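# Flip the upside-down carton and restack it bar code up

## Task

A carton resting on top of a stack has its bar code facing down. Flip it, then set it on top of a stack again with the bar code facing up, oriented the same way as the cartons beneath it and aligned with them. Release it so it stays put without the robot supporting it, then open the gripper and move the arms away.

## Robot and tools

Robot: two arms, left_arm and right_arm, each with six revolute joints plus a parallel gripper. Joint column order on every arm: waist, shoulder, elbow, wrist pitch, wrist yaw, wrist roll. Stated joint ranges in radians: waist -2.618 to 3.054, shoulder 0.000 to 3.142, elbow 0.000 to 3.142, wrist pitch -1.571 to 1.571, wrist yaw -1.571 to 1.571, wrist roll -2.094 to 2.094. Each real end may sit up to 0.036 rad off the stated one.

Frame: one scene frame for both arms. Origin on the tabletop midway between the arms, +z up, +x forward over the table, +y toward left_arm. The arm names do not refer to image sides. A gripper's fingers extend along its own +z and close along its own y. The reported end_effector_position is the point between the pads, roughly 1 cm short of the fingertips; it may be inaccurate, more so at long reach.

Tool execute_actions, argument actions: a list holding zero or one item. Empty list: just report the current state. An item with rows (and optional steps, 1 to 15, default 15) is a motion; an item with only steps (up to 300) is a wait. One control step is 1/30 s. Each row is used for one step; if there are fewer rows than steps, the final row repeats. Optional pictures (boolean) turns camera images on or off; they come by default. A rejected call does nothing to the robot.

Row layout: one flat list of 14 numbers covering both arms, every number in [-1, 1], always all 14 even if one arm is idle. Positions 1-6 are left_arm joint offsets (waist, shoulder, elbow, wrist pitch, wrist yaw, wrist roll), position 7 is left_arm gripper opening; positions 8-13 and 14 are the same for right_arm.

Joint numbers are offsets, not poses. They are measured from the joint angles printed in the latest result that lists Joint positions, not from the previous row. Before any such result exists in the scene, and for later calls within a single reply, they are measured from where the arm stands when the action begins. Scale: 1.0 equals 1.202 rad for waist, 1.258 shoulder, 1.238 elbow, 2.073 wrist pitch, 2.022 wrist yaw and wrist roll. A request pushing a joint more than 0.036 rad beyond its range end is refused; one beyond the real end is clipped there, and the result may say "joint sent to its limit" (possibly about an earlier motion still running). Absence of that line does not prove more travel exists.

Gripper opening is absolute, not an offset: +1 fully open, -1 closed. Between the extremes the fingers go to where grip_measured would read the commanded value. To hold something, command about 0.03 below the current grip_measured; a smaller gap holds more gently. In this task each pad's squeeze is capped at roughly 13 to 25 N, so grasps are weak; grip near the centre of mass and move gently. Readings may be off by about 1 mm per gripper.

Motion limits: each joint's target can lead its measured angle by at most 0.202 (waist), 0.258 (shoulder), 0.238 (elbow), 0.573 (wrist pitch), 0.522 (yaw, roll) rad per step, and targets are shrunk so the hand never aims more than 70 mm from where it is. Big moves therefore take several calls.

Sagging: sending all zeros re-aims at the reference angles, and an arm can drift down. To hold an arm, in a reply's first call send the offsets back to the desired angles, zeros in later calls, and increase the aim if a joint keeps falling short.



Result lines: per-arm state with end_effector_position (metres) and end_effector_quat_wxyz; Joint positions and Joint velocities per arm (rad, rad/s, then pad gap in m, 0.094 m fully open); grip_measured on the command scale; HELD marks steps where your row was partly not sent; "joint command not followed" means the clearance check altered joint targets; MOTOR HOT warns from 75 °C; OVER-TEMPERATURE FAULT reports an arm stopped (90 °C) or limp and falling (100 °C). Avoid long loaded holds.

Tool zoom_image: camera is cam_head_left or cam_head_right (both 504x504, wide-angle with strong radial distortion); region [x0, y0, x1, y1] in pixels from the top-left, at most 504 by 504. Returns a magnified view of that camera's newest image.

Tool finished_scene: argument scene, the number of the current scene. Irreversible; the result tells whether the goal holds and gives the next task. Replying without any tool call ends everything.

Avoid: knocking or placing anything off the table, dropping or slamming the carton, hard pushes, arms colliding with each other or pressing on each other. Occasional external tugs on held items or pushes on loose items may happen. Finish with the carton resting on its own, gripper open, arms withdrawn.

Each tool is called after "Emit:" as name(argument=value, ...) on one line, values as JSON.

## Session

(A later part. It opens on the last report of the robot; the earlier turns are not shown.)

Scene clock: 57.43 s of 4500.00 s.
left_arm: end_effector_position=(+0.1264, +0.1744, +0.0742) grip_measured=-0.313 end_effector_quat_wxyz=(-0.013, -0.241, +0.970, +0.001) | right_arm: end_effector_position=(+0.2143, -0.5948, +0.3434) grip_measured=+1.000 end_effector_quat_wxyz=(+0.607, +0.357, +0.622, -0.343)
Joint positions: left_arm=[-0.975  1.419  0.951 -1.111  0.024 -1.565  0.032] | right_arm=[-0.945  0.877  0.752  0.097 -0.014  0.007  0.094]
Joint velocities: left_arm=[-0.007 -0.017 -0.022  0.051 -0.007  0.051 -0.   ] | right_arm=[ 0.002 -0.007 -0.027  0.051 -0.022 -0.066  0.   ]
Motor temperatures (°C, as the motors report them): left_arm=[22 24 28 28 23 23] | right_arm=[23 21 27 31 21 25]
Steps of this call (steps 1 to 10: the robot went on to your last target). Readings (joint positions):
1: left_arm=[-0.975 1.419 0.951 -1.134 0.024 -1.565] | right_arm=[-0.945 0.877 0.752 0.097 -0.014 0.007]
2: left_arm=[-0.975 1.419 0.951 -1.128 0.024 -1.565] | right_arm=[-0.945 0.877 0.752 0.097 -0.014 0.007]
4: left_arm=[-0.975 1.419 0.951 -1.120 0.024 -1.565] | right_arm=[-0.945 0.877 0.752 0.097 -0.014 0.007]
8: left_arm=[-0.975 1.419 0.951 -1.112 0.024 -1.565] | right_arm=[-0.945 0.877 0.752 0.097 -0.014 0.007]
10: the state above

Emit:
execute_actions(actions=[{"rows":[[0,0,0,0.024,-0.02,0,-0.4,0,0,0,0,0,0,1],[0,0,0,0.024,-0.02,0,-0.4,0,0,0,0,0,0,1],[0,0,0,0.024,-0.02,0,-0.4,0,0,0,0,0,0,1],[0,0,0,0.024,-0.02,0,-0.4,0,0,0,0,0,0,1],[0,0,-0.035,0.024,-0.02,0,-0.4,0,0,0,0,0,0,1]]}], pictures=false)

Emit:
execute_actions(actions=[{"rows":[[0,0,0.01,0,0,0,0.1,0,0,0,0,0,0,1],[0,0,0.01,0,0,0,0.1,0,0,0,0,0,0,1],[0,0,0.01,0,0,0,0.1,0,0,0,0,0,0,1],[0,0,0.01,0,0,0,0.1,0,0,0,0,0,0,1],[0,0,0.01,0,0,0,0.1,0,0,0,0,0,0,1],[0.062,0,0.01,0,-0.006,0.035,0.1,0,0,0,0,0,0,1]]}], pictures=false)

Emit:
execute_actions(actions=[{"rows":[[0,0,0.01,0,0,0,-0.4,0,0,0,0,0,0,1]],"steps":12}], pictures=false)

Emit:
execute_actions(actions=[{"rows":[[0,0,0.1,-0.04,0,0,-0.4,0,0,0,0,0,0,1],[0,0,0.1,-0.04,0,0,-0.4,0,0,0,0,0,0,1],[0,0,0.16,-0.08,0,0,-0.4,0,0,0,0,0,0,1],[0,0,0.2,-0.1,0,0,-0.4,0,0,0,0,0,0,1],[0,0,0.35,-0.15,0,0,-0.4,0,0,0,0,0,0,1]]}], pictures=false)

Emit:
execute_actions(actions=[{"rows":[[0,0,0.02,0.8,0,0.745,-0.4,0,0,0,0,0,0,1]]}], pictures=false)

Emit:
execute_actions(actions=[{"steps":30}])

Emit:
zoom_image(camera="cam_head_left", region=[180, 90, 300, 200])

Scene clock: 60.03 s of 4500.00 s.
left_arm: end_effector_position=(+0.1292, +0.1752, +0.0673) grip_measured=-0.313 end_effector_quat_wxyz=(-0.004, -0.241, +0.970, -0.001) | right_arm: end_effector_position=(+0.2143, -0.5948, +0.3434) grip_measured=+1.000 end_effector_quat_wxyz=(+0.607, +0.357, +0.622, -0.343)
Joint positions: left_arm=[-0.975  1.419  0.923 -1.074  0.008 -1.566  0.032] | right_arm=[-0.945  0.877  0.752  0.097 -0.014  0.007  0.094]
Joint velocities: left_arm=[-0.012 -0.012 -0.002 -0.007 -0.007 -0.095 -0.001] | right_arm=[-0.007 -0.007  0.007 -0.022  0.007 -0.007  0.   ]
Motor temperatures (°C, as the motors report them): left_arm=[22 24 28 28 23 23] | right_arm=[23 21 27 32 21 25]
Steps of this call (steps 1 to 30: the robot went on to your last target; steps 31 to 63: nothing new was sent; steps 64 to 78: all 15 steps of this action). Readings (joint positions):
64: left_arm=[-0.975 1.419 0.951 -1.107 0.022 -1.565] | right_arm=[-0.945 0.877 0.752 0.097 -0.014 0.007]
65: left_arm=[-0.975 1.419 0.951 -1.102 0.019 -1.565] | right_arm=[-0.945 0.877 0.752 0.097 -0.014 0.007]
67: left_arm=[-0.975 1.419 0.951 -1.092 0.013 -1.565] | right_arm=[-0.945 0.877 0.752 0.097 -0.014 0.007]
71: left_arm=[-0.975 1.419 0.924 -1.075 0.008 -1.565] | right_arm=[-0.945 0.877 0.752 0.097 -0.014 0.007]
78: the state above

Scene clock: 60.53 s of 4500.00 s.
left_arm: end_effector_position=(+0.1422, +0.1828, +0.0673) grip_measured=+0.099 end_effector_quat_wxyz=(-0.005, -0.247, +0.969, -0.002) | right_arm: end_effector_position=(+0.2143, -0.5948, +0.3434) grip_measured=+1.000 end_effector_quat_wxyz=(+0.607, +0.357, +0.622, -0.343)
Joint positions: left_arm=[-0.905  1.419  0.923 -1.074  0.011 -1.507  0.052] | right_arm=[-0.945  0.877  0.752  0.097 -0.014  0.007  0.094]
Joint velocities: left_arm=[-0.002 -0.012 -0.007  0.051 -0.007  0.11  -0.   ] | right_arm=[ 0.007 -0.002 -0.002  0.007 -0.022 -0.051  0.   ]
Motor temperatures (°C, as the motors report them): left_arm=[22 24 28 28 23 23] | right_arm=[23 21 27 32 21 25]
Steps of this call (steps 1 to 15: all 15 steps of this action). Readings (joint positions):
1: left_arm=[-0.975 1.419 0.923 -1.074 0.010 -1.566] | right_arm=[-0.945 0.877 0.752 0.097 -0.014 0.007]
2: left_arm=[-0.975 1.419 0.923 -1.074 0.011 -1.566] | right_arm=[-0.945 0.877 0.752 0.097 -0.014 0.007]
4: left_arm=[-0.975 1.419 0.923 -1.074 0.013 -1.566] | right_arm=[-0.945 0.877 0.752 0.097 -0.014 0.007]
8: left_arm=[-0.928 1.419 0.923 -1.074 0.017 -1.535] | right_arm=[-0.945 0.877 0.752 0.097 -0.014 0.007]
15: the state above

Scene clock: 60.93 s of 4500.00 s.
left_arm: end_effector_position=(+0.1413, +0.1822, +0.0673) grip_measured=-0.315 end_effector_quat_wxyz=(-0.008, -0.246, +0.969, -0.003) | right_arm: end_effector_position=(+0.2143, -0.5948, +0.3434) grip_measured=+1.000 end_effector_quat_wxyz=(+0.607, +0.357, +0.622, -0.343)
Joint positions: left_arm=[-0.905  1.419  0.923 -1.074  0.017 -1.507  0.032] | right_arm=[-0.945  0.877  0.752  0.097 -0.014  0.007  0.094]
Joint velocities: left_arm=[-0.017  0.027  0.002 -0.007 -0.022  0.037 -0.   ] | right_arm=[-0.012  0.002  0.012  0.022 -0.022 -0.007  0.   ]
Motor temperatures (°C, as the motors report them): left_arm=[22 24 28 28 23 23] | right_arm=[23 21 27 32 21 25]
Steps of this call (steps 1 to 12: all 12 steps of this action). Readings (joint positions):
1: left_arm=[-0.905 1.419 0.923 -1.074 0.012 -1.507] | right_arm=[-0.945 0.877 0.752 0.097 -0.014 0.007]
2: left_arm=[-0.905 1.419 0.923 -1.074 0.013 -1.507] | right_arm=[-0.945 0.877 0.752 0.097 -0.014 0.007]
4: left_arm=[-0.905 1.419 0.923 -1.074 0.015 -1.507] | right_arm=[-0.945 0.877 0.752 0.097 -0.014 0.007]
8: left_arm=[-0.905 1.419 0.923 -1.074 0.016 -1.507] | right_arm=[-0.945 0.877 0.752 0.097 -0.014 0.007]
12: the state above

Scene clock: 61.43 s of 4500.00 s.
left_arm: end_effector_position=(+0.1629, +0.1459, +0.1734) grip_measured=-0.315 end_effector_quat_wxyz=(+0.011, -0.245, +0.967, -0.072) | right_arm: end_effector_position=(+0.2143, -0.5948, +0.3434) grip_measured=+1.000 end_effector_quat_wxyz=(+0.607, +0.357, +0.622, -0.343)
Joint positions: left_arm=[-0.905  1.425  1.341 -1.343  0.023 -1.507  0.032] | right_arm=[-0.945  0.877  0.752  0.097 -0.014  0.007  0.094]
Joint velocities: left_arm=[-0.022  0.007  0.007 -0.271 -0.007 -0.066 -0.   ] | right_arm=[-0.002  0.022  0.007  0.007  0.037 -0.022  0.   ]
Motor temperatures (°C, as the motors report them): left_arm=[22 24 28 28 23 23] | right_arm=[23 21 27 32 21 25]
Steps of this call (steps 1 to 15: all 15 steps of this action). Readings (joint positions):
1: left_arm=[-0.905 1.421 0.934 -1.086 0.018 -1.507] | right_arm=[-0.945 0.877 0.752 0.097 -0.014 0.007]
2: left_arm=[-0.905 1.424 0.955 -1.109 0.019 -1.507] | right_arm=[-0.945 0.877 0.752 0.097 -0.014 0.007]
4: left_arm=[-0.905 1.427 1.029 -1.164 0.022 -1.507] | right_arm=[-0.945 0.877 0.752 0.097 -0.014 0.007]
8: left_arm=[-0.905 1.431 1.277 -1.283 0.023 -1.507] | right_arm=[-0.945 0.877 0.752 0.097 -0.014 0.007]
15: the state above

Scene clock: 61.93 s of 4500.00 s.
left_arm: end_effector_position=(+0.2599, -0.0094, +0.3005) grip_measured=-0.315 end_effector_quat_wxyz=(+0.359, +0.208, +0.833, -0.366) | right_arm: end_effector_position=(+0.2143, -0.5948, +0.3434) grip_measured=+1.000 end_effector_quat_wxyz=(+0.607, +0.357, +0.622, -0.343)
Joint positions: left_arm=[-0.905  1.425  1.339 -0.409  0.027 -0.535  0.032] | right_arm=[-0.945  0.877  0.752  0.097 -0.014  0.007  0.094]
Joint velocities: left_arm=[ 0.012 -0.007 -0.022  1.78   0.037  1.78   0.   ] | right_arm=[ 0.007  0.007  0.002  0.022  0.007 -0.007  0.   ]
Motor temperatures (°C, as the motors report them): left_arm=[22 24 28 28 23 23] | right_arm=[23 21 27 32 21 25]
Steps of this call (steps 1 to 15: all 15 steps of this action). Readings (joint positions):
1: left_arm=[-0.905 1.425 1.340 -1.324 0.024 -1.457] | right_arm=[-0.945 0.877 0.752 0.097 -0.014 0.007]
2: left_arm=[-0.905 1.425 1.339 -1.270 0.025 -1.389] | right_arm=[-0.945 0.877 0.752 0.097 -0.014 0.007]
4: left_arm=[-0.905 1.425 1.339 -1.128 0.027 -1.254] | right_arm=[-0.945 0.877 0.752 0.097 -0.014 0.007]
8: left_arm=[-0.905 1.425 1.339 -0.857 0.027 -0.989] | right_arm=[-0.945 0.877 0.752 0.097 -0.014 0.007]
15: the state above

Scene clock: 62.93 s of 4500.00 s.
left_arm: end_effector_position=(+0.2738, -0.0315, +0.4624) grip_measured=-0.315 end_effector_quat_wxyz=(+0.667, +0.318, +0.557, -0.379) | right_arm: end_effector_position=(+0.2143, -0.5948, +0.3434) grip_measured=+1.000 end_effector_quat_wxyz=(+0.607, +0.357, +0.622, -0.343)
Joint positions: left_arm=[-0.905  1.425  1.339  0.263  0.027 -0.003  0.032] | right_arm=[-0.945  0.877  0.752  0.097 -0.014  0.007  0.094]
Joint velocities: left_arm=[-0.007 -0.002 -0.017 -0.022  0.007  0.037  0.   ] | right_arm=[ 0.012 -0.017  0.017 -0.022 -0.022 -0.051  0.   ]
Motor temperatures (°C, as the motors report them): left_arm=[22 24 28 28 23 23] | right_arm=[23 21 27 32 21 25]
Steps of this call (steps 1 to 30: the robot went on to your last target). Readings (joint positions):
1: left_arm=[-0.905 1.425 1.339 -0.347 0.027 -0.471] | right_arm=[-0.945 0.877 0.752 0.097 -0.014 0.007]
2: left_arm=[-0.905 1.425 1.339 -0.285 0.027 -0.411] | right_arm=[-0.945 0.877 0.752 0.097 -0.014 0.007]
4: left_arm=[-0.905 1.425 1.339 -0.162 0.027 -0.311] | right_arm=[-0.945 0.877 0.752 0.097 -0.014 0.007]
8: left_arm=[-0.905 1.425 1.339 0.070 0.027 -0.145] | right_arm=[-0.945 0.877 0.752 0.097 -0.014 0.007]
30: the state above

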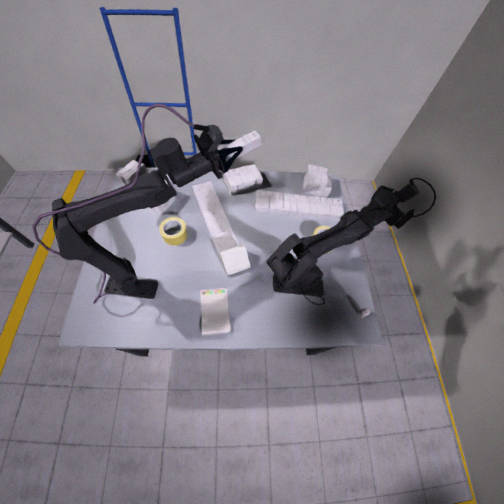

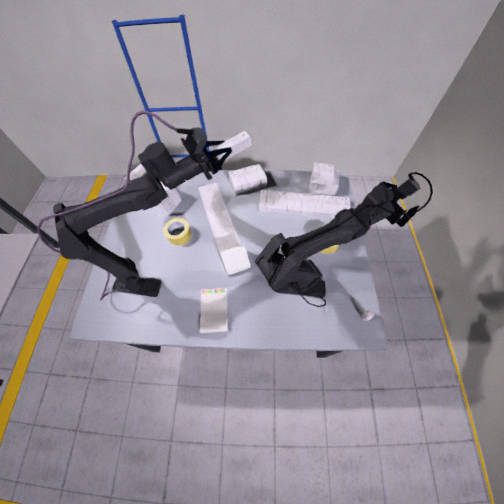

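Region (180, 90, 300, 200) of cam_head_left's 504x504 image, scaled by 4.200, with more detail than that image has; it fills the top 462 rows of this view, and the rest is white.

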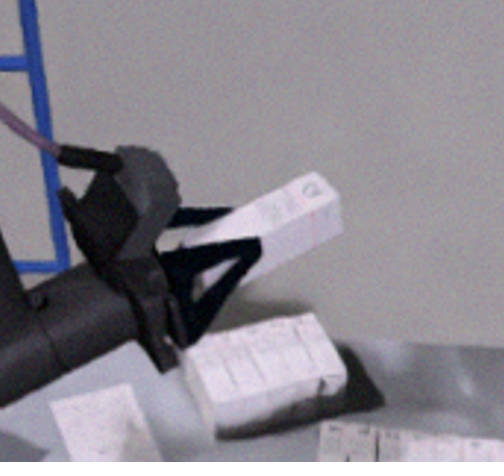

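Emit:
execute_actions(actions=[{"rows":[[0.09,0.4,0.57,0.18,-0.66,0,-0.4,0,0,0,0,0,0,1]]}], pictures=false)

Emit:
execute_actions(actions=[{"steps":20}], pictures=false)

Emit:
execute_actions(actions=[{"rows":[[0,0.47,0.02,0.015,0,0,-0.4,0,0,0,0,0,0,1]]}], pictures=false)

Emit:
execute_actions(actions=[{"steps":25}])

Emit:
zoom_image(camera="cam_head_left", region=[190, 130, 300, 230])

Scene clock: 64.83 s of 4500.00 s.
left_arm: end_effector_position=(+0.4685, +0.0597, +0.4833) grip_measured=-0.314 end_effector_quat_wxyz=(+0.783, -0.174, +0.589, -0.098) | right_arm: end_effector_position=(+0.2143, -0.5948, +0.3434) grip_measured=+1.000 end_effector_quat_wxyz=(+0.607, +0.357, +0.622, -0.343)
Joint positions: left_arm=[-0.793  1.99   1.94   0.525 -1.007 -0.001  0.032] | right_arm=[-0.945  0.877  0.752  0.097 -0.014  0.007  0.094]
Joint velocities: left_arm=[ 0.002  0.002  0.442  0.271 -1.546  0.066 -0.   ] | right_arm=[-0.007  0.002  0.002  0.007  0.022 -0.051  0.   ]
Motor temperatures (°C, as the motors report them): left_arm=[22 24 28 29 23 23] | right_arm=[23 21 27 32 21 25]
Steps of this call (steps 1 to 15: the robot went on to your last target; steps 16 to 42: nothing new was sent; steps 43 to 57: all 15 steps of this action). Readings (joint positions):
43: left_arm=[-0.902 1.442 1.353 0.274 -0.004 -0.001] | right_arm=[-0.945 0.877 0.752 0.097 -0.014 0.007]
44: left_arm=[-0.894 1.482 1.394 0.311 -0.056 -0.001] | right_arm=[-0.945 0.877 0.752 0.097 -0.014 0.007]
46: left_arm=[-0.862 1.591 1.497 0.391 -0.184 -0.001] | right_arm=[-0.945 0.877 0.752 0.097 -0.014 0.007]
50: left_arm=[-0.809 1.879 1.788 0.515 -0.552 -0.001] | right_arm=[-0.945 0.877 0.752 0.097 -0.014 0.007]
57: the state above

Scene clock: 65.50 s of 4500.00 s.
left_arm: end_effector_position=(+0.4393, +0.1316, +0.5100) grip_measured=-0.314 end_effector_quat_wxyz=(+0.756, -0.352, +0.547, -0.070) | right_arm: end_effector_position=(+0.2143, -0.5948, +0.3434) grip_measured=+1.000 end_effector_quat_wxyz=(+0.607, +0.357, +0.622, -0.343)
Joint positions: left_arm=[-0.793  1.951  2.011  0.616 -1.322 -0.004  0.032] | right_arm=[-0.945  0.877  0.752  0.097 -0.014  0.007  0.094]
Joint velocities: left_arm=[-0.012 -0.007  0.022  0.022 -0.051 -0.022  0.   ] | right_arm=[-0.007  0.007 -0.012 -0.022 -0.022  0.066  0.   ]
Motor temperatures (°C, as the motors report them): left_arm=[22 25 28 29 23 23] | right_arm=[23 21 27 32 21 25]
Steps of this call (steps 1 to 20: the robot went on to your last target). Readings (joint positions):
1: left_arm=[-0.793 1.990 1.955 0.535 -1.056 -0.001] | right_arm=[-0.945 0.877 0.752 0.097 -0.014 0.007]
2: left_arm=[-0.793 1.988 1.969 0.545 -1.101 -0.001] | right_arm=[-0.945 0.877 0.752 0.097 -0.014 0.007]
4: left_arm=[-0.793 1.979 1.990 0.565 -1.179 -0.001] | right_arm=[-0.945 0.877 0.752 0.097 -0.014 0.007]
8: left_arm=[-0.793 1.956 2.008 0.599 -1.266 -0.003] | right_arm=[-0.945 0.877 0.752 0.097 -0.014 0.007]
20: the state above

Scene clock: 66.00 s of 4500.00 s.
left_arm: end_effector_position=(+0.5278, +0.0216, +0.2301) grip_measured=-0.314 end_effector_quat_wxyz=(+0.713, -0.205, +0.663, +0.100) | right_arm: end_effector_position=(+0.2143, -0.5948, +0.3434) grip_measured=+1.000 end_effector_quat_wxyz=(+0.607, +0.357, +0.622, -0.343)
Joint positions: left_arm=[-0.793  2.512  2.025  0.647 -1.331 -0.006  0.032] | right_arm=[-0.945  0.877  0.752  0.097 -0.014  0.007  0.094]
Joint velocities: left_arm=[-0.007  1.302 -0.002 -0.315  0.037  0.037  0.   ] | right_arm=[-0.012 -0.002 -0.007  0.037  0.037  0.022  0.   ]
Motor temperatures (°C, as the motors report them): left_arm=[22 25 28 29 23 23] | right_arm=[23 21 27 32 21 25]
Steps of this call (steps 1 to 15: all 15 steps of this action). Readings (joint positions):
1: left_arm=[-0.793 1.963 2.014 0.624 -1.326 -0.004] | right_arm=[-0.945 0.877 0.752 0.097 -0.014 0.007]
2: left_arm=[-0.793 1.980 2.022 0.640 -1.330 -0.005] | right_arm=[-0.945 0.877 0.752 0.097 -0.014 0.007]
4: left_arm=[-0.793 2.030 2.025 0.656 -1.334 -0.006] | right_arm=[-0.945 0.877 0.752 0.097 -0.014 0.007]
8: left_arm=[-0.793 2.183 2.025 0.658 -1.337 -0.006] | right_arm=[-0.945 0.877 0.752 0.097 -0.014 0.007]
15: the state above

Scene clock: 66.83 s of 4500.00 s.
left_arm: end_effector_position=(+0.5312, +0.0168, +0.1844) grip_measured=-0.314 end_effector_quat_wxyz=(+0.699, -0.167, +0.683, +0.133) | right_arm: end_effector_position=(+0.2143, -0.5948, +0.3434) grip_measured=+1.000 end_effector_quat_wxyz=(+0.607, +0.357, +0.622, -0.343)
Joint positions: left_arm=[-0.793  2.574  2.004  0.62  -1.323 -0.003  0.032] | right_arm=[-0.945  0.877  0.752  0.097 -0.014  0.007  0.094]
Joint velocities: left_arm=[ 0.002  0.002  0.022 -0.037 -0.007  0.007 -0.   ] | right_arm=[-0.012 -0.012 -0.017 -0.022 -0.022  0.007  0.   ]
Motor temperatures (°C, as the motors report them): left_arm=[22 26 28 29 23 23] | right_arm=[23 21 27 32 21 25]
Steps of this call (steps 1 to 25: the robot went on to your last target). Readings (joint positions):
1: left_arm=[-0.793 2.553 2.025 0.635 -1.329 -0.006] | right_arm=[-0.945 0.877 0.752 0.097 -0.014 0.007]
2: left_arm=[-0.793 2.585 2.020 0.623 -1.326 -0.005] | right_arm=[-0.945 0.877 0.752 0.097 -0.014 0.007]
4: left_arm=[-0.793 2.620 2.007 0.599 -1.324 -0.004] | right_arm=[-0.945 0.877 0.752 0.097 -0.014 0.007]
8: left_arm=[-0.793 2.616 2.004 0.589 -1.323 -0.003] | right_arm=[-0.945 0.877 0.752 0.097 -0.014 0.007]
25: the state above

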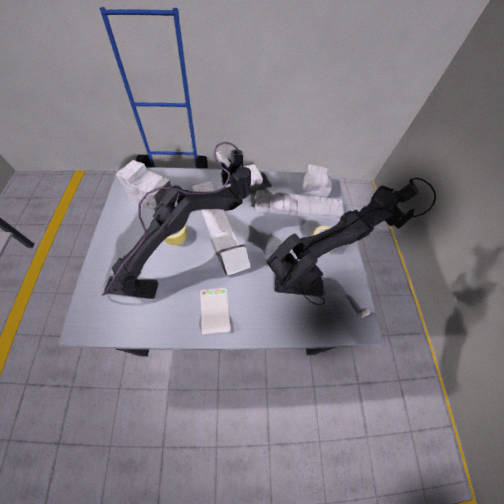

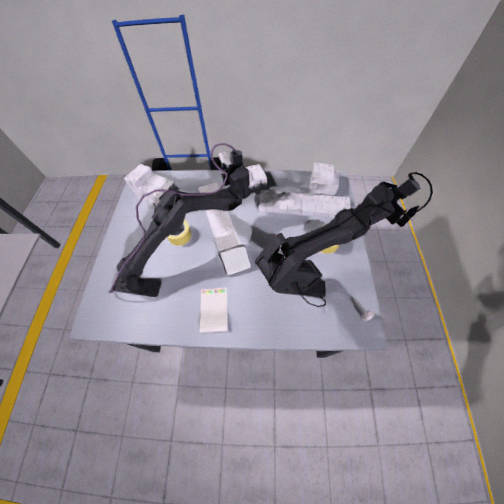

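Region (190, 130, 300, 230) of cam_head_left's 504x504 image, scaled by 4.582, with more detail than that image has; it fills the top 458 rows of this view, and the rest is white.

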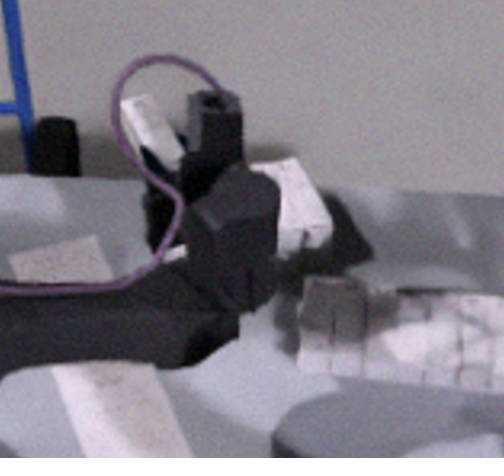

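Emit:
execute_actions(actions=[{"rows":[[0,0,0.05,0,0,0,-0.4,0,0,0,0,0,0,1],[0,0.01,0.06,0,0,0,-0.4,0,0,0,0,0,0,1],[0,0.02,0.07,0,0,0,-0.4,0,0,0,0,0,0,1],[0,0.03,0.08,0,0,0,-0.4,0,0,0,0,0,0,1],[0,0.04,0.09,0,0,0,-0.4,0,0,0,0,0,0,1],[0,0.05,0.1,0,0,0,-0.4,0,0,0,0,0,0,1],[0,0.06,0.11,0,0,0,-0.4,0,0,0,0,0,0,1],[0,0.07,0.12,0,0,0,-0.4,0,0,0,0,0,0,1],[0,0.08,0.13,0,0,0,-0.4,0,0,0,0,0,0,1],[0,0.09,0.14,0,0,0,-0.4,0,0,0,0,0,0,1],[0,0.1,0.15,0,0,0,-0.4,0,0,0,0,0,0,1],[0,0.11,0.16,0,0,0,-0.4,0,0,0,0,0,0,1],[0,0.12,0.17,-0.012,0,0,-0.4,0,0,0,0,0,0,1],[0,0.135,0.17,-0.012,0,0,-0.4,0,0,0,0,0,0,1]]}], pictures=false)

Emit:
execute_actions(actions=[{"steps":15}])

Emit:
zoom_image(camera="cam_head_left", region=[205, 140, 285, 210])

Emit:
zoom_image(camera="cam_head_right", region=[205, 140, 285, 210])

Scene clock: 69.17 s of 4500.00 s.
left_arm: end_effector_position=(+0.5437, +0.0014, +0.1465) grip_measured=-0.314 end_effector_quat_wxyz=(+0.697, -0.164, +0.684, +0.137) | right_arm: end_effector_position=(+0.2143, -0.5948, +0.3434) grip_measured=+1.000 end_effector_quat_wxyz=(+0.607, +0.357, +0.622, -0.343)
Joint positions: left_arm=[-0.793  2.735  2.168  0.607 -1.325 -0.003  0.032] | right_arm=[-0.945  0.877  0.752  0.097 -0.014  0.007  0.094]
Joint velocities: left_arm=[ 0.002  0.349  0.085 -0.168 -0.037 -0.037  0.   ] | right_arm=[-0.002 -0.017 -0.002 -0.007  0.037 -0.037  0.   ]
Motor temperatures (°C, as the motors report them): left_arm=[22 27 29 29 23 23] | right_arm=[23 21 27 32 21 25]
Steps of this call (steps 1 to 15: the robot went on to your last target; steps 16 to 55: nothing new was sent; steps 56 to 70: all 15 steps of this action). Readings (joint positions):
56: left_arm=[-0.793 2.575 2.007 0.619 -1.324 -0.003] | right_arm=[-0.945 0.877 0.752 0.097 -0.014 0.007]
57: left_arm=[-0.793 2.580 2.016 0.618 -1.325 -0.003] | right_arm=[-0.945 0.877 0.752 0.097 -0.014 0.007]
59: left_arm=[-0.793 2.596 2.042 0.618 -1.325 -0.003] | right_arm=[-0.945 0.877 0.752 0.097 -0.014 0.007]
63: left_arm=[-0.793 2.639 2.094 0.618 -1.325 -0.003] | right_arm=[-0.945 0.877 0.752 0.097 -0.014 0.007]
70: the state above

Scene clock: 69.67 s of 4500.00 s.
left_arm: end_effector_position=(+0.5441, +0.0009, +0.1240) grip_measured=-0.314 end_effector_quat_wxyz=(+0.688, -0.146, +0.693, +0.155) | right_arm: end_effector_position=(+0.2143, -0.5948, +0.3434) grip_measured=+1.000 end_effector_quat_wxyz=(+0.607, +0.357, +0.622, -0.343)
Joint positions: left_arm=[-0.793  2.769  2.169  0.582 -1.325 -0.003  0.032] | right_arm=[-0.945  0.877  0.752  0.097 -0.014  0.007  0.094]
Joint velocities: left_arm=[-0.002 -0.017  0.012  0.037 -0.066 -0.066  0.   ] | right_arm=[-0.012  0.007 -0.012  0.007 -0.066 -0.022  0.   ]
Motor temperatures (°C, as the motors report them): left_arm=[22 28 29 29 23 23] | right_arm=[23 21 27 32 21 25]
Steps of this call (steps 1 to 15: the robot went on to your last target). Readings (joint positions):
1: left_arm=[-0.793 2.745 2.169 0.603 -1.325 -0.003] | right_arm=[-0.945 0.877 0.752 0.097 -0.014 0.007]
2: left_arm=[-0.793 2.753 2.169 0.599 -1.325 -0.003] | right_arm=[-0.945 0.877 0.752 0.097 -0.014 0.007]
4: left_arm=[-0.793 2.764 2.169 0.590 -1.325 -0.003] | right_arm=[-0.945 0.877 0.752 0.097 -0.014 0.007]
8: left_arm=[-0.793 2.769 2.169 0.582 -1.325 -0.003] | right_arm=[-0.945 0.877 0.752 0.097 -0.014 0.007]
15: the state above

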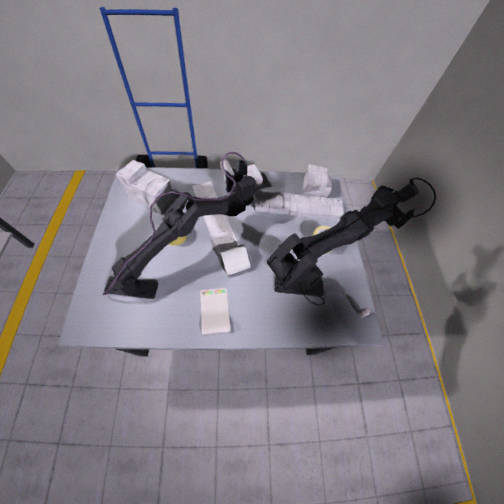

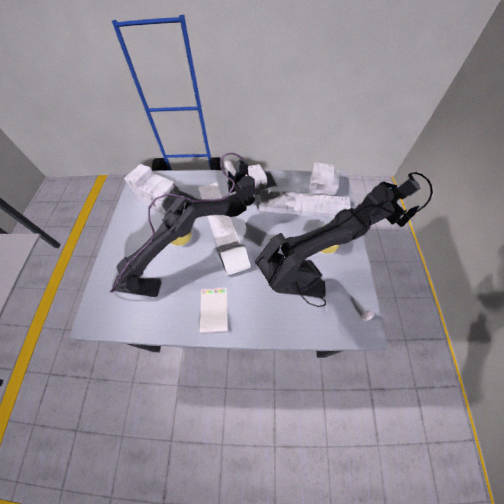

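Region (205, 140, 285, 210) of cam_head_left's 504x504 image, scaled by 6.300, with more detail than that image has; it fills the top 441 rows of this view, and the rest is white.

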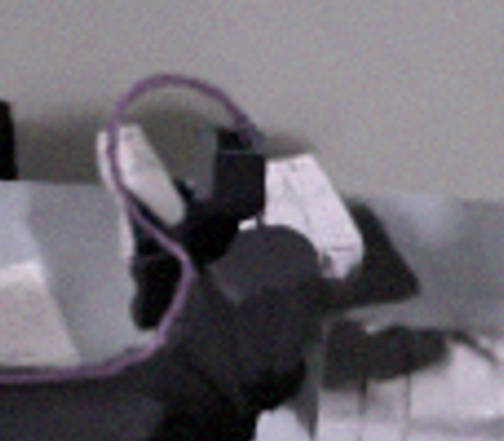

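Region (205, 140, 285, 210) of cam_head_right's 504x504 image, scaled by 6.300, with more detail than that image has; it fills the top 441 rows of this view, and the rest is white.

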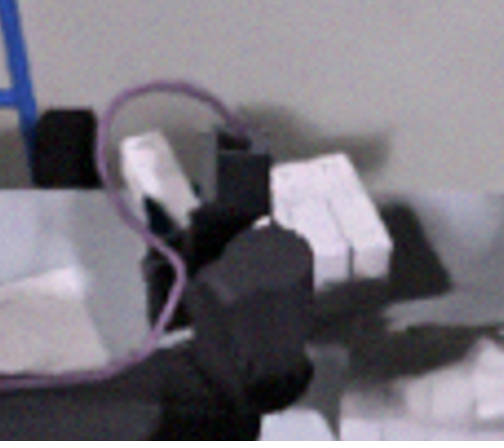

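Emit:
execute_actions(actions=[{"rows":[[0,-0.02,0.05,0.01,0,0,-0.4,0,0,0,0,0,0,1],[0,-0.015,0.06,0.01,0,0,-0.4,0,0,0,0,0,0,1],[0,-0.01,0.07,0.01,0,0,-0.4,0,0,0,0,0,0,1],[0,-0.005,0.08,0.01,0,0,-0.4,0,0,0,0,0,0,1],[0,0,0.09,0.01,0,0,-0.4,0,0,0,0,0,0,1],[0,0.005,0.1,0.01,0,0,-0.4,0,0,0,0,0,0,1],[0,0.01,0.11,0.01,0,0,-0.4,0,0,0,0,0,0,1],[0,0.015,0.12,0.01,0,0,-0.4,0,0,0,0,0,0,1],[0,0.02,0.13,0.01,0,0,-0.4,0,0,0,0,0,0,1],[0,0.026,0.14,0.01,0,0,-0.4,0,0,0,0,0,0,1],[0,0.032,0.14,0.005,0,0,-0.4,0,0,0,0,0,0,1],[0,0.04,0.14,0.005,0,0,-0.4,0,0,0,0,0,0,1],[0,0.048,0.14,0.005,0,0,-0.4,0,0,0,0,0,0,1]]}], pictures=false)

Emit:
execute_actions(actions=[{"steps":15}])

Emit:
zoom_image(camera="cam_head_left", region=[205, 140, 285, 210])

Emit:
zoom_image(camera="cam_head_right", region=[205, 140, 285, 210])

Scene clock: 71.80 s of 4500.00 s.
left_arm: end_effector_position=(+0.5510, -0.0076, +0.1436) grip_measured=-0.314 end_effector_quat_wxyz=(+0.702, -0.175, +0.679, +0.127) | right_arm: end_effector_position=(+0.2143, -0.5948, +0.3434) grip_measured=+1.000 end_effector_quat_wxyz=(+0.607, +0.357, +0.622, -0.343)
Joint positions: left_arm=[-0.793  2.817  2.307  0.582 -1.326 -0.003  0.032] | right_arm=[-0.945  0.877  0.752  0.097 -0.014  0.007  0.094]
Joint velocities: left_arm=[ 0.002  0.198 -0.002  0.022 -0.081 -0.037  0.001] | right_arm=[ 0.017 -0.002 -0.002  0.022 -0.022 -0.022  0.   ]
Motor temperatures (°C, as the motors report them): left_arm=[22 29 29 29 23 23] | right_arm=[23 21 27 32 21 25]
Steps of this call (steps 1 to 15: the robot went on to your last target; steps 16 to 49: nothing new was sent; steps 50 to 64: all 15 steps of this action). Readings (joint positions):
50: left_arm=[-0.793 2.769 2.172 0.582 -1.326 -0.003] | right_arm=[-0.945 0.877 0.752 0.097 -0.014 0.007]
51: left_arm=[-0.793 2.770 2.178 0.581 -1.326 -0.003] | right_arm=[-0.945 0.877 0.752 0.097 -0.014 0.007]
53: left_arm=[-0.793 2.774 2.199 0.581 -1.326 -0.003] | right_arm=[-0.945 0.877 0.752 0.097 -0.014 0.007]
57: left_arm=[-0.793 2.784 2.255 0.581 -1.326 -0.003] | right_arm=[-0.945 0.877 0.752 0.097 -0.014 0.007]
64: the state above

Scene clock: 72.30 s of 4500.00 s.
left_arm: end_effector_position=(+0.5513, -0.0080, +0.1228) grip_measured=-0.314 end_effector_quat_wxyz=(+0.696, -0.163, +0.685, +0.139) | right_arm: end_effector_position=(+0.2143, -0.5948, +0.3434) grip_measured=+1.000 end_effector_quat_wxyz=(+0.607, +0.357, +0.622, -0.343)
Joint positions: left_arm=[-0.793  2.851  2.307  0.578 -1.326 -0.003  0.032] | right_arm=[-0.945  0.877  0.752  0.097 -0.014  0.007  0.094]
Joint velocities: left_arm=[-0.002 -0.022  0.002 -0.007 -0.007 -0.051 -0.001] | right_arm=[-0.002  0.007  0.007  0.007 -0.007 -0.037  0.   ]
Motor temperatures (°C, as the motors report them): left_arm=[22 29 29 29 23 23] | right_arm=[23 21 27 32 21 25]
Steps of this call (steps 1 to 15: the robot went on to your last target). Readings (joint positions):
1: left_arm=[-0.793 2.824 2.307 0.582 -1.326 -0.003] | right_arm=[-0.945 0.877 0.752 0.097 -0.014 0.007]
2: left_arm=[-0.793 2.831 2.307 0.582 -1.326 -0.003] | right_arm=[-0.945 0.877 0.752 0.097 -0.014 0.007]
4: left_arm=[-0.793 2.843 2.307 0.581 -1.326 -0.003] | right_arm=[-0.945 0.877 0.752 0.097 -0.014 0.007]
8: left_arm=[-0.793 2.851 2.307 0.578 -1.326 -0.003] | right_arm=[-0.945 0.877 0.752 0.097 -0.014 0.007]
15: the state above

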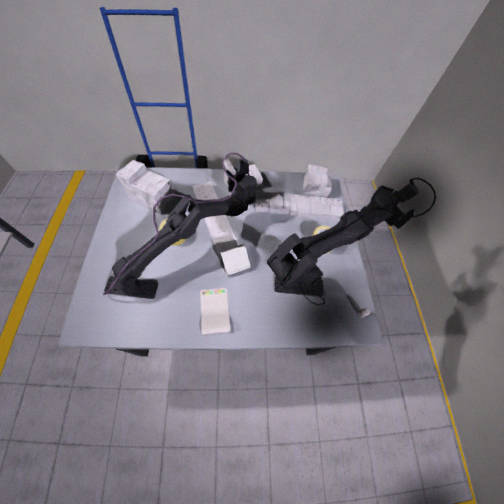

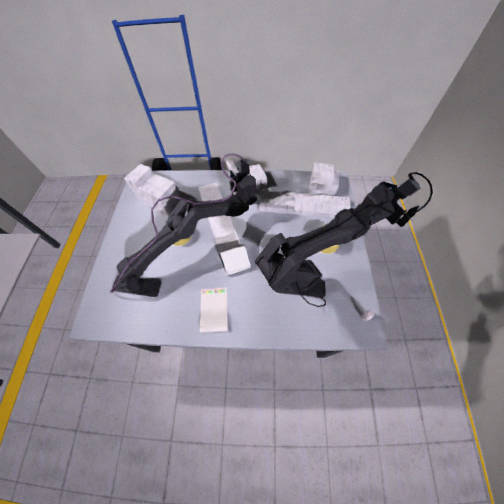

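Region (205, 140, 285, 210) of cam_head_left's 504x504 image, scaled by 6.300, with more detail than that image has; it fills the top 441 rows of this view, and the rest is white.

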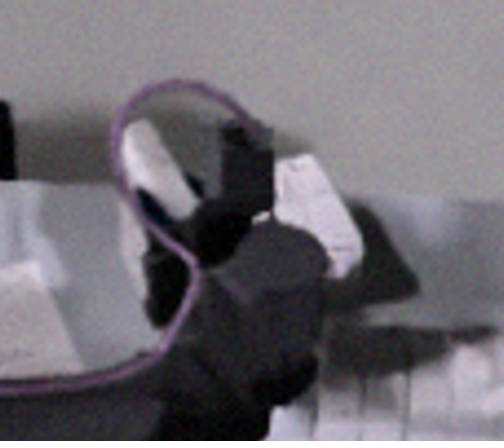

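Region (205, 140, 285, 210) of cam_head_right's 504x504 image, scaled by 6.300, with more detail than that image has; it fills the top 441 rows of this view, and the rest is white.

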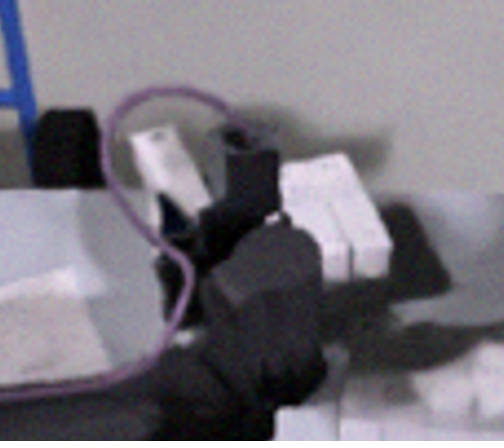

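Emit:
execute_actions(actions=[{"rows":[[0,0,0.01,0.008,0,0,-0.4,0,0,0,0,0,0,1]]}], pictures=false)

Emit:
execute_actions(actions=[{"rows":[[0,0,0.01,0.012,0,0,-0.4,0,0,0,0,0,0,1]]}])

Emit:
zoom_image(camera="cam_head_left", region=[205, 140, 285, 210])

Emit:
zoom_image(camera="cam_head_right", region=[205, 140, 285, 210])

Scene clock: 74.27 s of 4500.00 s.
left_arm: end_effector_position=(+0.5513, -0.0080, +0.1228) grip_measured=-0.314 end_effector_quat_wxyz=(+0.696, -0.163, +0.685, +0.139) | right_arm: end_effector_position=(+0.2143, -0.5948, +0.3434) grip_measured=+1.000 end_effector_quat_wxyz=(+0.607, +0.357, +0.622, -0.343)
Joint positions: left_arm=[-0.793  2.851  2.307  0.578 -1.326 -0.003  0.032] | right_arm=[-0.945  0.877  0.752  0.097 -0.014  0.007  0.094]
Joint velocities: left_arm=[-0.002  0.027  0.002 -0.022 -0.066  0.022  0.001] | right_arm=[-0.007 -0.007 -0.012  0.022  0.022 -0.081  0.   ]
Motor temperatures (°C, as the motors report them): left_arm=[22 31 29 29 23 23] | right_arm=[23 21 27 33 21 25]
Steps of this call (steps 1 to 15: the robot went on to your last target; steps 16 to 44: nothing new was sent; steps 45 to 59: all 15 steps of this action). Readings (joint positions):
45: left_arm=[-0.793 2.851 2.307 0.578 -1.326 -0.003] | right_arm=[-0.945 0.877 0.752 0.097 -0.014 0.007]
46: left_arm=[-0.793 2.851 2.307 0.578 -1.326 -0.003] | right_arm=[-0.945 0.877 0.752 0.097 -0.014 0.007]
48: left_arm=[-0.793 2.851 2.307 0.578 -1.326 -0.003] | right_arm=[-0.945 0.877 0.752 0.097 -0.014 0.007]
52: left_arm=[-0.793 2.851 2.307 0.578 -1.326 -0.003] | right_arm=[-0.945 0.877 0.752 0.097 -0.014 0.007]
59: the state above

Scene clock: 74.77 s of 4500.00 s.
left_arm: end_effector_position=(+0.5513, -0.0080, +0.1228) grip_measured=-0.314 end_effector_quat_wxyz=(+0.696, -0.163, +0.685, +0.139) | right_arm: end_effector_position=(+0.2143, -0.5948, +0.3434) grip_measured=+1.000 end_effector_quat_wxyz=(+0.607, +0.357, +0.622, -0.343)
Joint positions: left_arm=[-0.793  2.851  2.307  0.578 -1.326 -0.003  0.032] | right_arm=[-0.945  0.877  0.752  0.097 -0.014  0.007  0.094]
Joint velocities: left_arm=[ 0.022  0.007 -0.002  0.022 -0.022 -0.022 -0.001] | right_arm=[-0.002 -0.002  0.007 -0.022 -0.022  0.007  0.   ]
Motor temperatures (°C, as the motors report them): left_arm=[22 31 29 29 23 23] | right_arm=[23 21 27 33 21 25]
Steps of this call (steps 1 to 15: all 15 steps of this action). Readings (joint positions):
1: left_arm=[-0.793 2.851 2.307 0.578 -1.326 -0.003] | right_arm=[-0.945 0.877 0.752 0.097 -0.014 0.007]
2: left_arm=[-0.793 2.851 2.307 0.578 -1.326 -0.003] | right_arm=[-0.945 0.877 0.752 0.097 -0.014 0.007]
4: left_arm=[-0.793 2.851 2.307 0.578 -1.326 -0.003] | right_arm=[-0.945 0.877 0.752 0.097 -0.014 0.007]
8: left_arm=[-0.793 2.851 2.307 0.578 -1.326 -0.003] | right_arm=[-0.945 0.877 0.752 0.097 -0.014 0.007]
15: the state above

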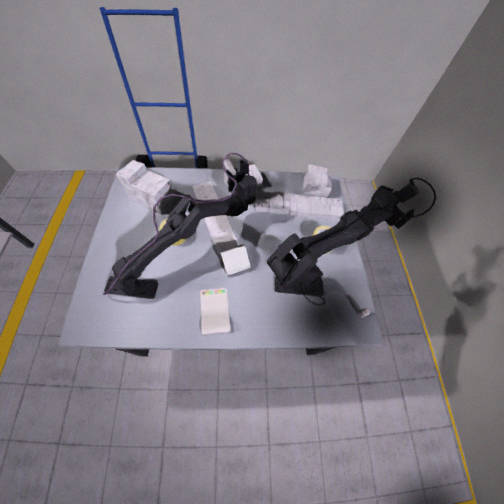

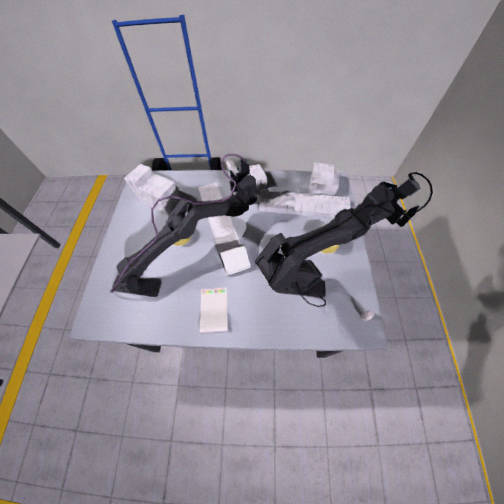

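Region (205, 140, 285, 210) of cam_head_left's 504x504 image, scaled by 6.300, with more detail than that image has; it fills the top 441 rows of this view, and the rest is white.

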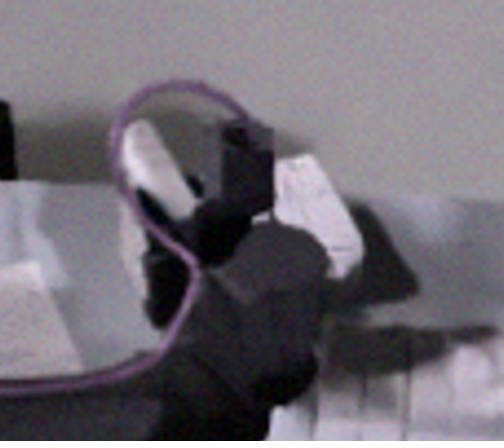

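Region (205, 140, 285, 210) of cam_head_right's 504x504 image, scaled by 6.300, with more detail than that image has; it fills the top 441 rows of this view, and the rest is white.

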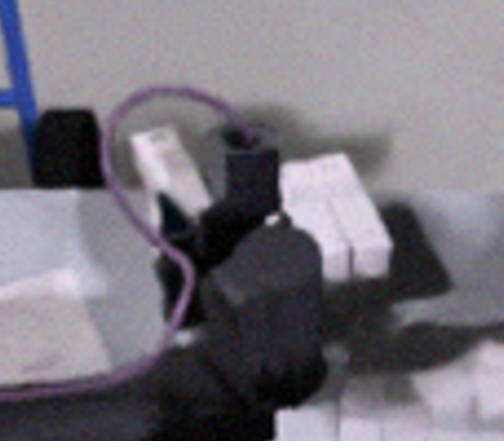

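Emit:
execute_actions(actions=[{"rows":[[0,0.014,0,0.008,0,0,-0.4,0,0,0,0,0,0,1]]}], pictures=false)

Emit:
execute_actions(actions=[{"rows":[[0,0.014,0,0.008,0,0,-0.4,0,0,0,0,0,0,1]]}])

Emit:
zoom_image(camera="cam_head_left", region=[205, 140, 285, 210])

Emit:
zoom_image(camera="cam_head_right", region=[205, 140, 285, 210])

Scene clock: 76.43 s of 4500.00 s.
left_arm: end_effector_position=(+0.5511, -0.0078, +0.1009) grip_measured=-0.314 end_effector_quat_wxyz=(+0.691, -0.152, +0.691, +0.151) | right_arm: end_effector_position=(+0.2143, -0.5948, +0.3434) grip_measured=+1.000 end_effector_quat_wxyz=(+0.607, +0.357, +0.622, -0.343)
Joint positions: left_arm=[-0.793  2.887  2.307  0.578 -1.326 -0.003  0.032] | right_arm=[-0.945  0.877  0.752  0.097 -0.014  0.007  0.094]
Joint velocities: left_arm=[ 0.002 -0.007  0.022 -0.022 -0.095  0.022  0.001] | right_arm=[-0.017 -0.007 -0.002  0.022  0.051  0.051  0.   ]
Motor temperatures (°C, as the motors report them): left_arm=[22 31 29 29 23 23] | right_arm=[23 21 27 33 21 25]
Steps of this call (steps 1 to 15: the robot went on to your last target; steps 16 to 35: nothing new was sent; steps 36 to 50: all 15 steps of this action). Readings (joint positions):
36: left_arm=[-0.793 2.853 2.307 0.578 -1.326 -0.003] | right_arm=[-0.945 0.877 0.752 0.097 -0.014 0.007]
37: left_arm=[-0.793 2.855 2.307 0.578 -1.326 -0.003] | right_arm=[-0.945 0.877 0.752 0.097 -0.014 0.007]
39: left_arm=[-0.793 2.863 2.307 0.578 -1.326 -0.003] | right_arm=[-0.945 0.877 0.752 0.097 -0.014 0.007]
43: left_arm=[-0.793 2.882 2.307 0.578 -1.326 -0.003] | right_arm=[-0.945 0.877 0.752 0.097 -0.014 0.007]
50: the state above

Scene clock: 76.93 s of 4500.00 s.
left_arm: end_effector_position=(+0.5507, -0.0073, +0.0879) grip_measured=-0.314 end_effector_quat_wxyz=(+0.688, -0.147, +0.693, +0.155) | right_arm: end_effector_position=(+0.2143, -0.5948, +0.3434) grip_measured=+1.000 end_effector_quat_wxyz=(+0.607, +0.357, +0.622, -0.343)
Joint positions: left_arm=[-0.793  2.91   2.307  0.587 -1.327 -0.003  0.032] | right_arm=[-0.945  0.877  0.752  0.097 -0.014  0.007  0.094]
Joint velocities: left_arm=[-0.007 -0.007  0.007 -0.051 -0.051  0.007  0.   ] | right_arm=[ 0.012 -0.002  0.007 -0.007  0.037  0.007  0.   ]
Motor temperatures (°C, as the motors report them): left_arm=[22 32 29 29 23 23] | right_arm=[23 21 27 33 21 25]
Steps of this call (steps 1 to 15: all 15 steps of this action). Readings (joint positions):
1: left_arm=[-0.793 2.890 2.307 0.579 -1.326 -0.003] | right_arm=[-0.945 0.877 0.752 0.097 -0.014 0.007]
2: left_arm=[-0.793 2.892 2.307 0.579 -1.326 -0.003] | right_arm=[-0.945 0.877 0.752 0.097 -0.014 0.007]
4: left_arm=[-0.793 2.901 2.307 0.579 -1.326 -0.003] | right_arm=[-0.945 0.877 0.752 0.097 -0.014 0.007]
8: left_arm=[-0.793 2.910 2.307 0.587 -1.327 -0.003] | right_arm=[-0.945 0.877 0.752 0.097 -0.014 0.007]
15: the state above

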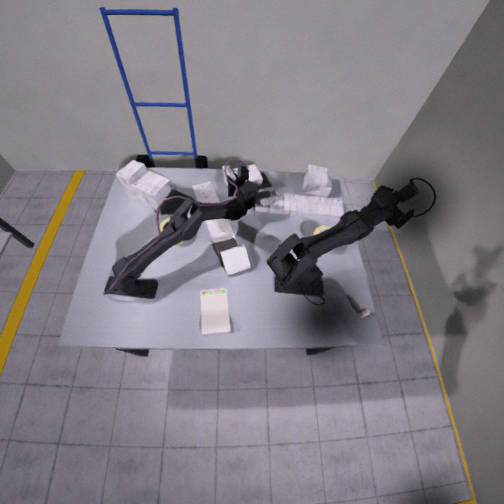

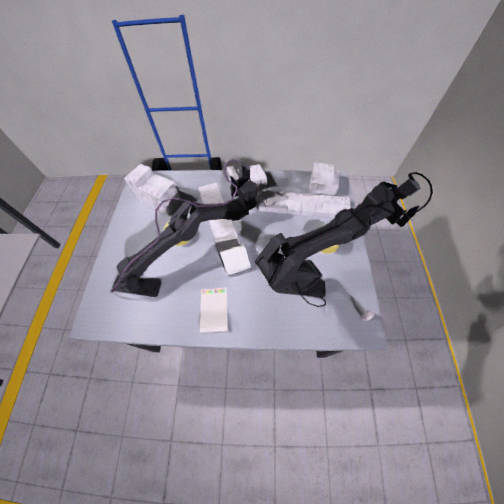

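Region (205, 140, 285, 210) of cam_head_left's 504x504 image, scaled by 6.300, with more detail than that image has; it fills the top 441 rows of this view, and the rest is white.

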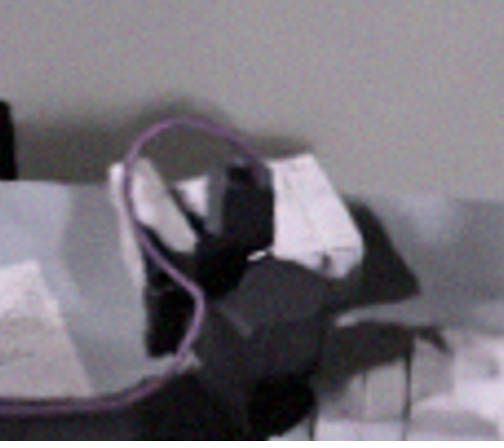

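Region (205, 140, 285, 210) of cam_head_right's 504x504 image, scaled by 6.300, with more detail than that image has; it fills the top 441 rows of this view, and the rest is white.

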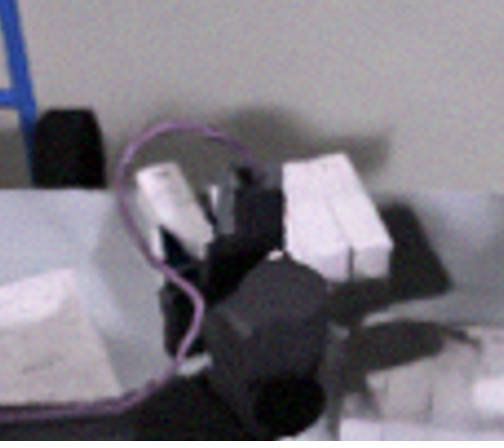

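Emit:
execute_actions(actions=[{"rows":[[0,-0.02,0,0.008,0,0,0.2,0,0,0,0,0,0,1]],"steps":10}], pictures=false)

Emit:
execute_actions(actions=[{"rows":[[0,-0.12,0,0.008,0,0,0.2,0,0,0,0,0,0,1]]}], pictures=false)

Emit:
execute_actions(actions=[{"rows":[[-0.35,-0.03,0,0.008,0,0,0.2,0,0,0,0,0,0,1]]}], pictures=false)

Emit:
execute_actions(actions=[{"steps":15}])

Emit:
zoom_image(camera="cam_head_left", region=[215, 155, 275, 205])

Emit:
zoom_image(camera="cam_head_right", region=[215, 155, 275, 205])

Scene clock: 80.93 s of 4500.00 s.
left_arm: end_effector_position=(+0.5507, -0.0073, +0.0879) grip_measured=+0.198 end_effector_quat_wxyz=(+0.688, -0.147, +0.693, +0.155) | right_arm: end_effector_position=(+0.2143, -0.5948, +0.3434) grip_measured=+1.000 end_effector_quat_wxyz=(+0.607, +0.357, +0.622, -0.343)
Joint positions: left_arm=[-0.793  2.91   2.307  0.587 -1.327 -0.003  0.056] | right_arm=[-0.945  0.877  0.752  0.097 -0.014  0.007  0.094]
Joint velocities: left_arm=[-0.002  0.002 -0.002 -0.037  0.051 -0.081 -0.   ] | right_arm=[-0.002 -0.012 -0.027 -0.007 -0.022  0.022  0.   ]
Motor temperatures (°C, as the motors report them): left_arm=[22 33 29 29 23 23] | right_arm=[23 21 27 33 21 25]
Steps of this call (steps 1 to 15: the robot went on to your last target; steps 16 to 90: nothing new was sent; then 0.67 s passed at rest; steps 91 to 100: all 10 steps of this action). Readings (joint positions):
91: left_arm=[-0.793 2.910 2.307 0.587 -1.327 -0.003] | right_arm=[-0.945 0.877 0.752 0.097 -0.014 0.007]
92: left_arm=[-0.793 2.910 2.307 0.587 -1.327 -0.003] | right_arm=[-0.945 0.877 0.752 0.097 -0.014 0.007]
94: left_arm=[-0.793 2.910 2.307 0.587 -1.327 -0.003] | right_arm=[-0.945 0.877 0.752 0.097 -0.014 0.007]
98: left_arm=[-0.793 2.910 2.307 0.587 -1.327 -0.003] | right_arm=[-0.945 0.877 0.752 0.097 -0.014 0.007]
100: the state above

Scene clock: 81.43 s of 4500.00 s.
left_arm: end_effector_position=(+0.5495, -0.0058, +0.1685) grip_measured=+0.198 end_effector_quat_wxyz=(+0.709, -0.190, +0.670, +0.111) | right_arm: end_effector_position=(+0.2143, -0.5948, +0.3434) grip_measured=+1.000 end_effector_quat_wxyz=(+0.607, +0.357, +0.622, -0.343)
Joint positions: left_arm=[-0.793  2.773  2.298  0.596 -1.327 -0.003  0.056] | right_arm=[-0.945  0.877  0.752  0.097 -0.014  0.007  0.094]
Joint velocities: left_arm=[ 0.007  0.022  0.002 -0.007 -0.022 -0.051  0.   ] | right_arm=[-0.017 -0.012  0.002 -0.022  0.022 -0.066  0.   ]
Motor temperatures (°C, as the motors report them): left_arm=[22 33 29 29 23 23] | right_arm=[23 21 27 33 21 25]
Steps of this call (steps 1 to 15: all 15 steps of this action). Readings (joint positions):
1: left_arm=[-0.793 2.903 2.305 0.584 -1.327 -0.003] | right_arm=[-0.945 0.877 0.752 0.097 -0.014 0.007]
2: left_arm=[-0.793 2.894 2.300 0.578 -1.327 -0.003] | right_arm=[-0.945 0.877 0.752 0.097 -0.014 0.007]
4: left_arm=[-0.793 2.870 2.298 0.574 -1.327 -0.003] | right_arm=[-0.945 0.877 0.752 0.097 -0.014 0.007]
8: left_arm=[-0.793 2.803 2.298 0.579 -1.327 -0.003] | right_arm=[-0.945 0.877 0.752 0.097 -0.014 0.007]
15: the state above

Scene clock: 81.93 s of 4500.00 s.
left_arm: end_effector_position=(+0.3473, -0.1882, +0.1685) grip_measured=+0.199 end_effector_quat_wxyz=(+0.716, -0.046, +0.695, -0.039) | right_arm: end_effector_position=(+0.2143, -0.5948, +0.3434) grip_measured=+1.000 end_effector_quat_wxyz=(+0.607, +0.357, +0.622, -0.343)
Joint positions: left_arm=[-1.216  2.773  2.298  0.596 -1.329 -0.003  0.056] | right_arm=[-0.945  0.877  0.752  0.097 -0.014  0.007  0.094]
Joint velocities: left_arm=[-0.857 -0.012 -0.002  0.007  0.081  0.007 -0.001] | right_arm=[ 0.007 -0.002 -0.012  0.081 -0.007  0.022  0.   ]
Motor temperatures (°C, as the motors report them): left_arm=[22 34 29 29 23 23] | right_arm=[23 21 27 33 21 25]
Steps of this call (steps 1 to 15: all 15 steps of this action). Readings (joint positions):
1: left_arm=[-0.800 2.773 2.298 0.596 -1.328 -0.003] | right_arm=[-0.945 0.877 0.752 0.097 -0.014 0.007]
2: left_arm=[-0.809 2.773 2.298 0.596 -1.331 -0.003] | right_arm=[-0.945 0.877 0.752 0.097 -0.014 0.007]
4: left_arm=[-0.847 2.773 2.298 0.596 -1.333 -0.003] | right_arm=[-0.945 0.877 0.752 0.097 -0.014 0.007]
8: left_arm=[-0.968 2.773 2.298 0.596 -1.333 -0.003] | right_arm=[-0.945 0.877 0.752 0.097 -0.014 0.007]
15: the state above

Scene clock: 82.43 s of 4500.00 s.
left_arm: end_effector_position=(+0.3556, -0.1838, +0.1686) grip_measured=+0.199 end_effector_quat_wxyz=(+0.717, -0.050, +0.695, -0.035) | right_arm: end_effector_position=(+0.2143, -0.5948, +0.3434) grip_measured=+1.000 end_effector_quat_wxyz=(+0.607, +0.357, +0.622, -0.343)
Joint positions: left_arm=[-1.201  2.773  2.298  0.596 -1.326 -0.003  0.056] | right_arm=[-0.945  0.877  0.752  0.097 -0.014  0.007  0.094]
Joint velocities: left_arm=[-0.007 -0.012  0.002  0.037 -0.11  -0.066  0.   ] | right_arm=[ 0.002  0.007 -0.007 -0.022  0.066 -0.022  0.   ]
Motor temperatures (°C, as the motors report them): left_arm=[22 34 29 29 23 23] | right_arm=[23 21 27 33 21 25]
Steps of this call (steps 1 to 15: the robot went on to your last target). Readings (joint positions):
1: left_arm=[-1.242 2.773 2.298 0.596 -1.327 -0.003] | right_arm=[-0.945 0.877 0.752 0.097 -0.014 0.007]
2: left_arm=[-1.259 2.773 2.298 0.596 -1.325 -0.003] | right_arm=[-0.945 0.877 0.752 0.097 -0.014 0.007]
4: left_arm=[-1.273 2.773 2.298 0.596 -1.323 -0.003] | right_arm=[-0.945 0.877 0.752 0.097 -0.014 0.007]
8: left_arm=[-1.245 2.773 2.298 0.596 -1.323 -0.003] | right_arm=[-0.945 0.877 0.752 0.097 -0.014 0.007]
15: the state above

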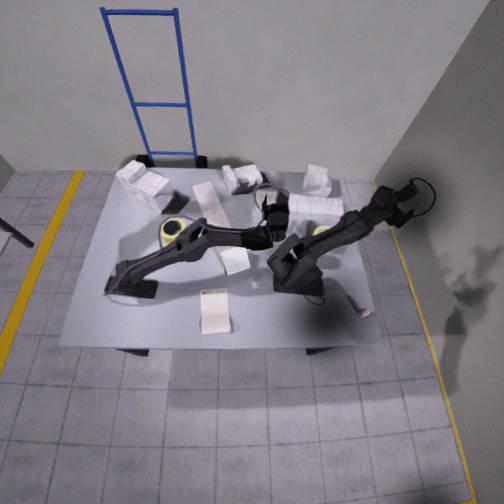

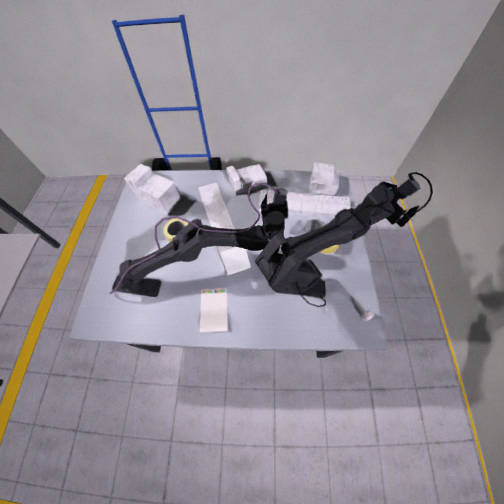

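Region (215, 155, 275, 205) of cam_head_left's 504x504 image, scaled by 8.400, with more detail than that image has.

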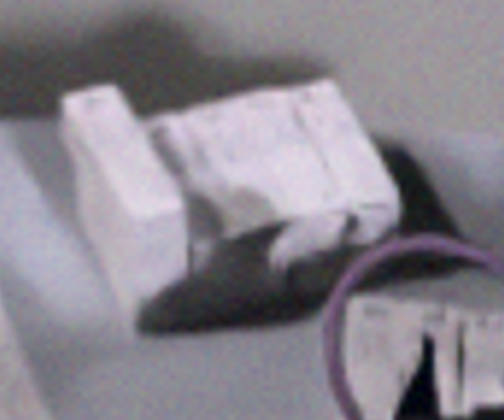

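Region (215, 155, 275, 205) of cam_head_right's 504x504 image, scaled by 8.400, with more detail than that image has.

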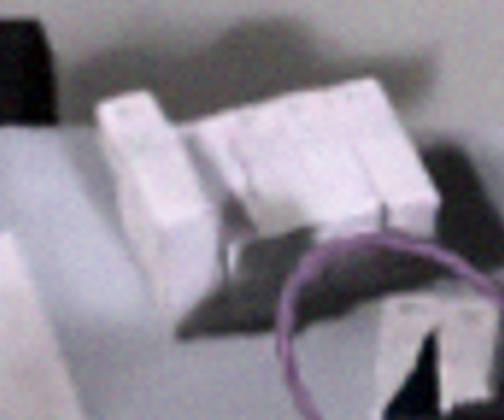

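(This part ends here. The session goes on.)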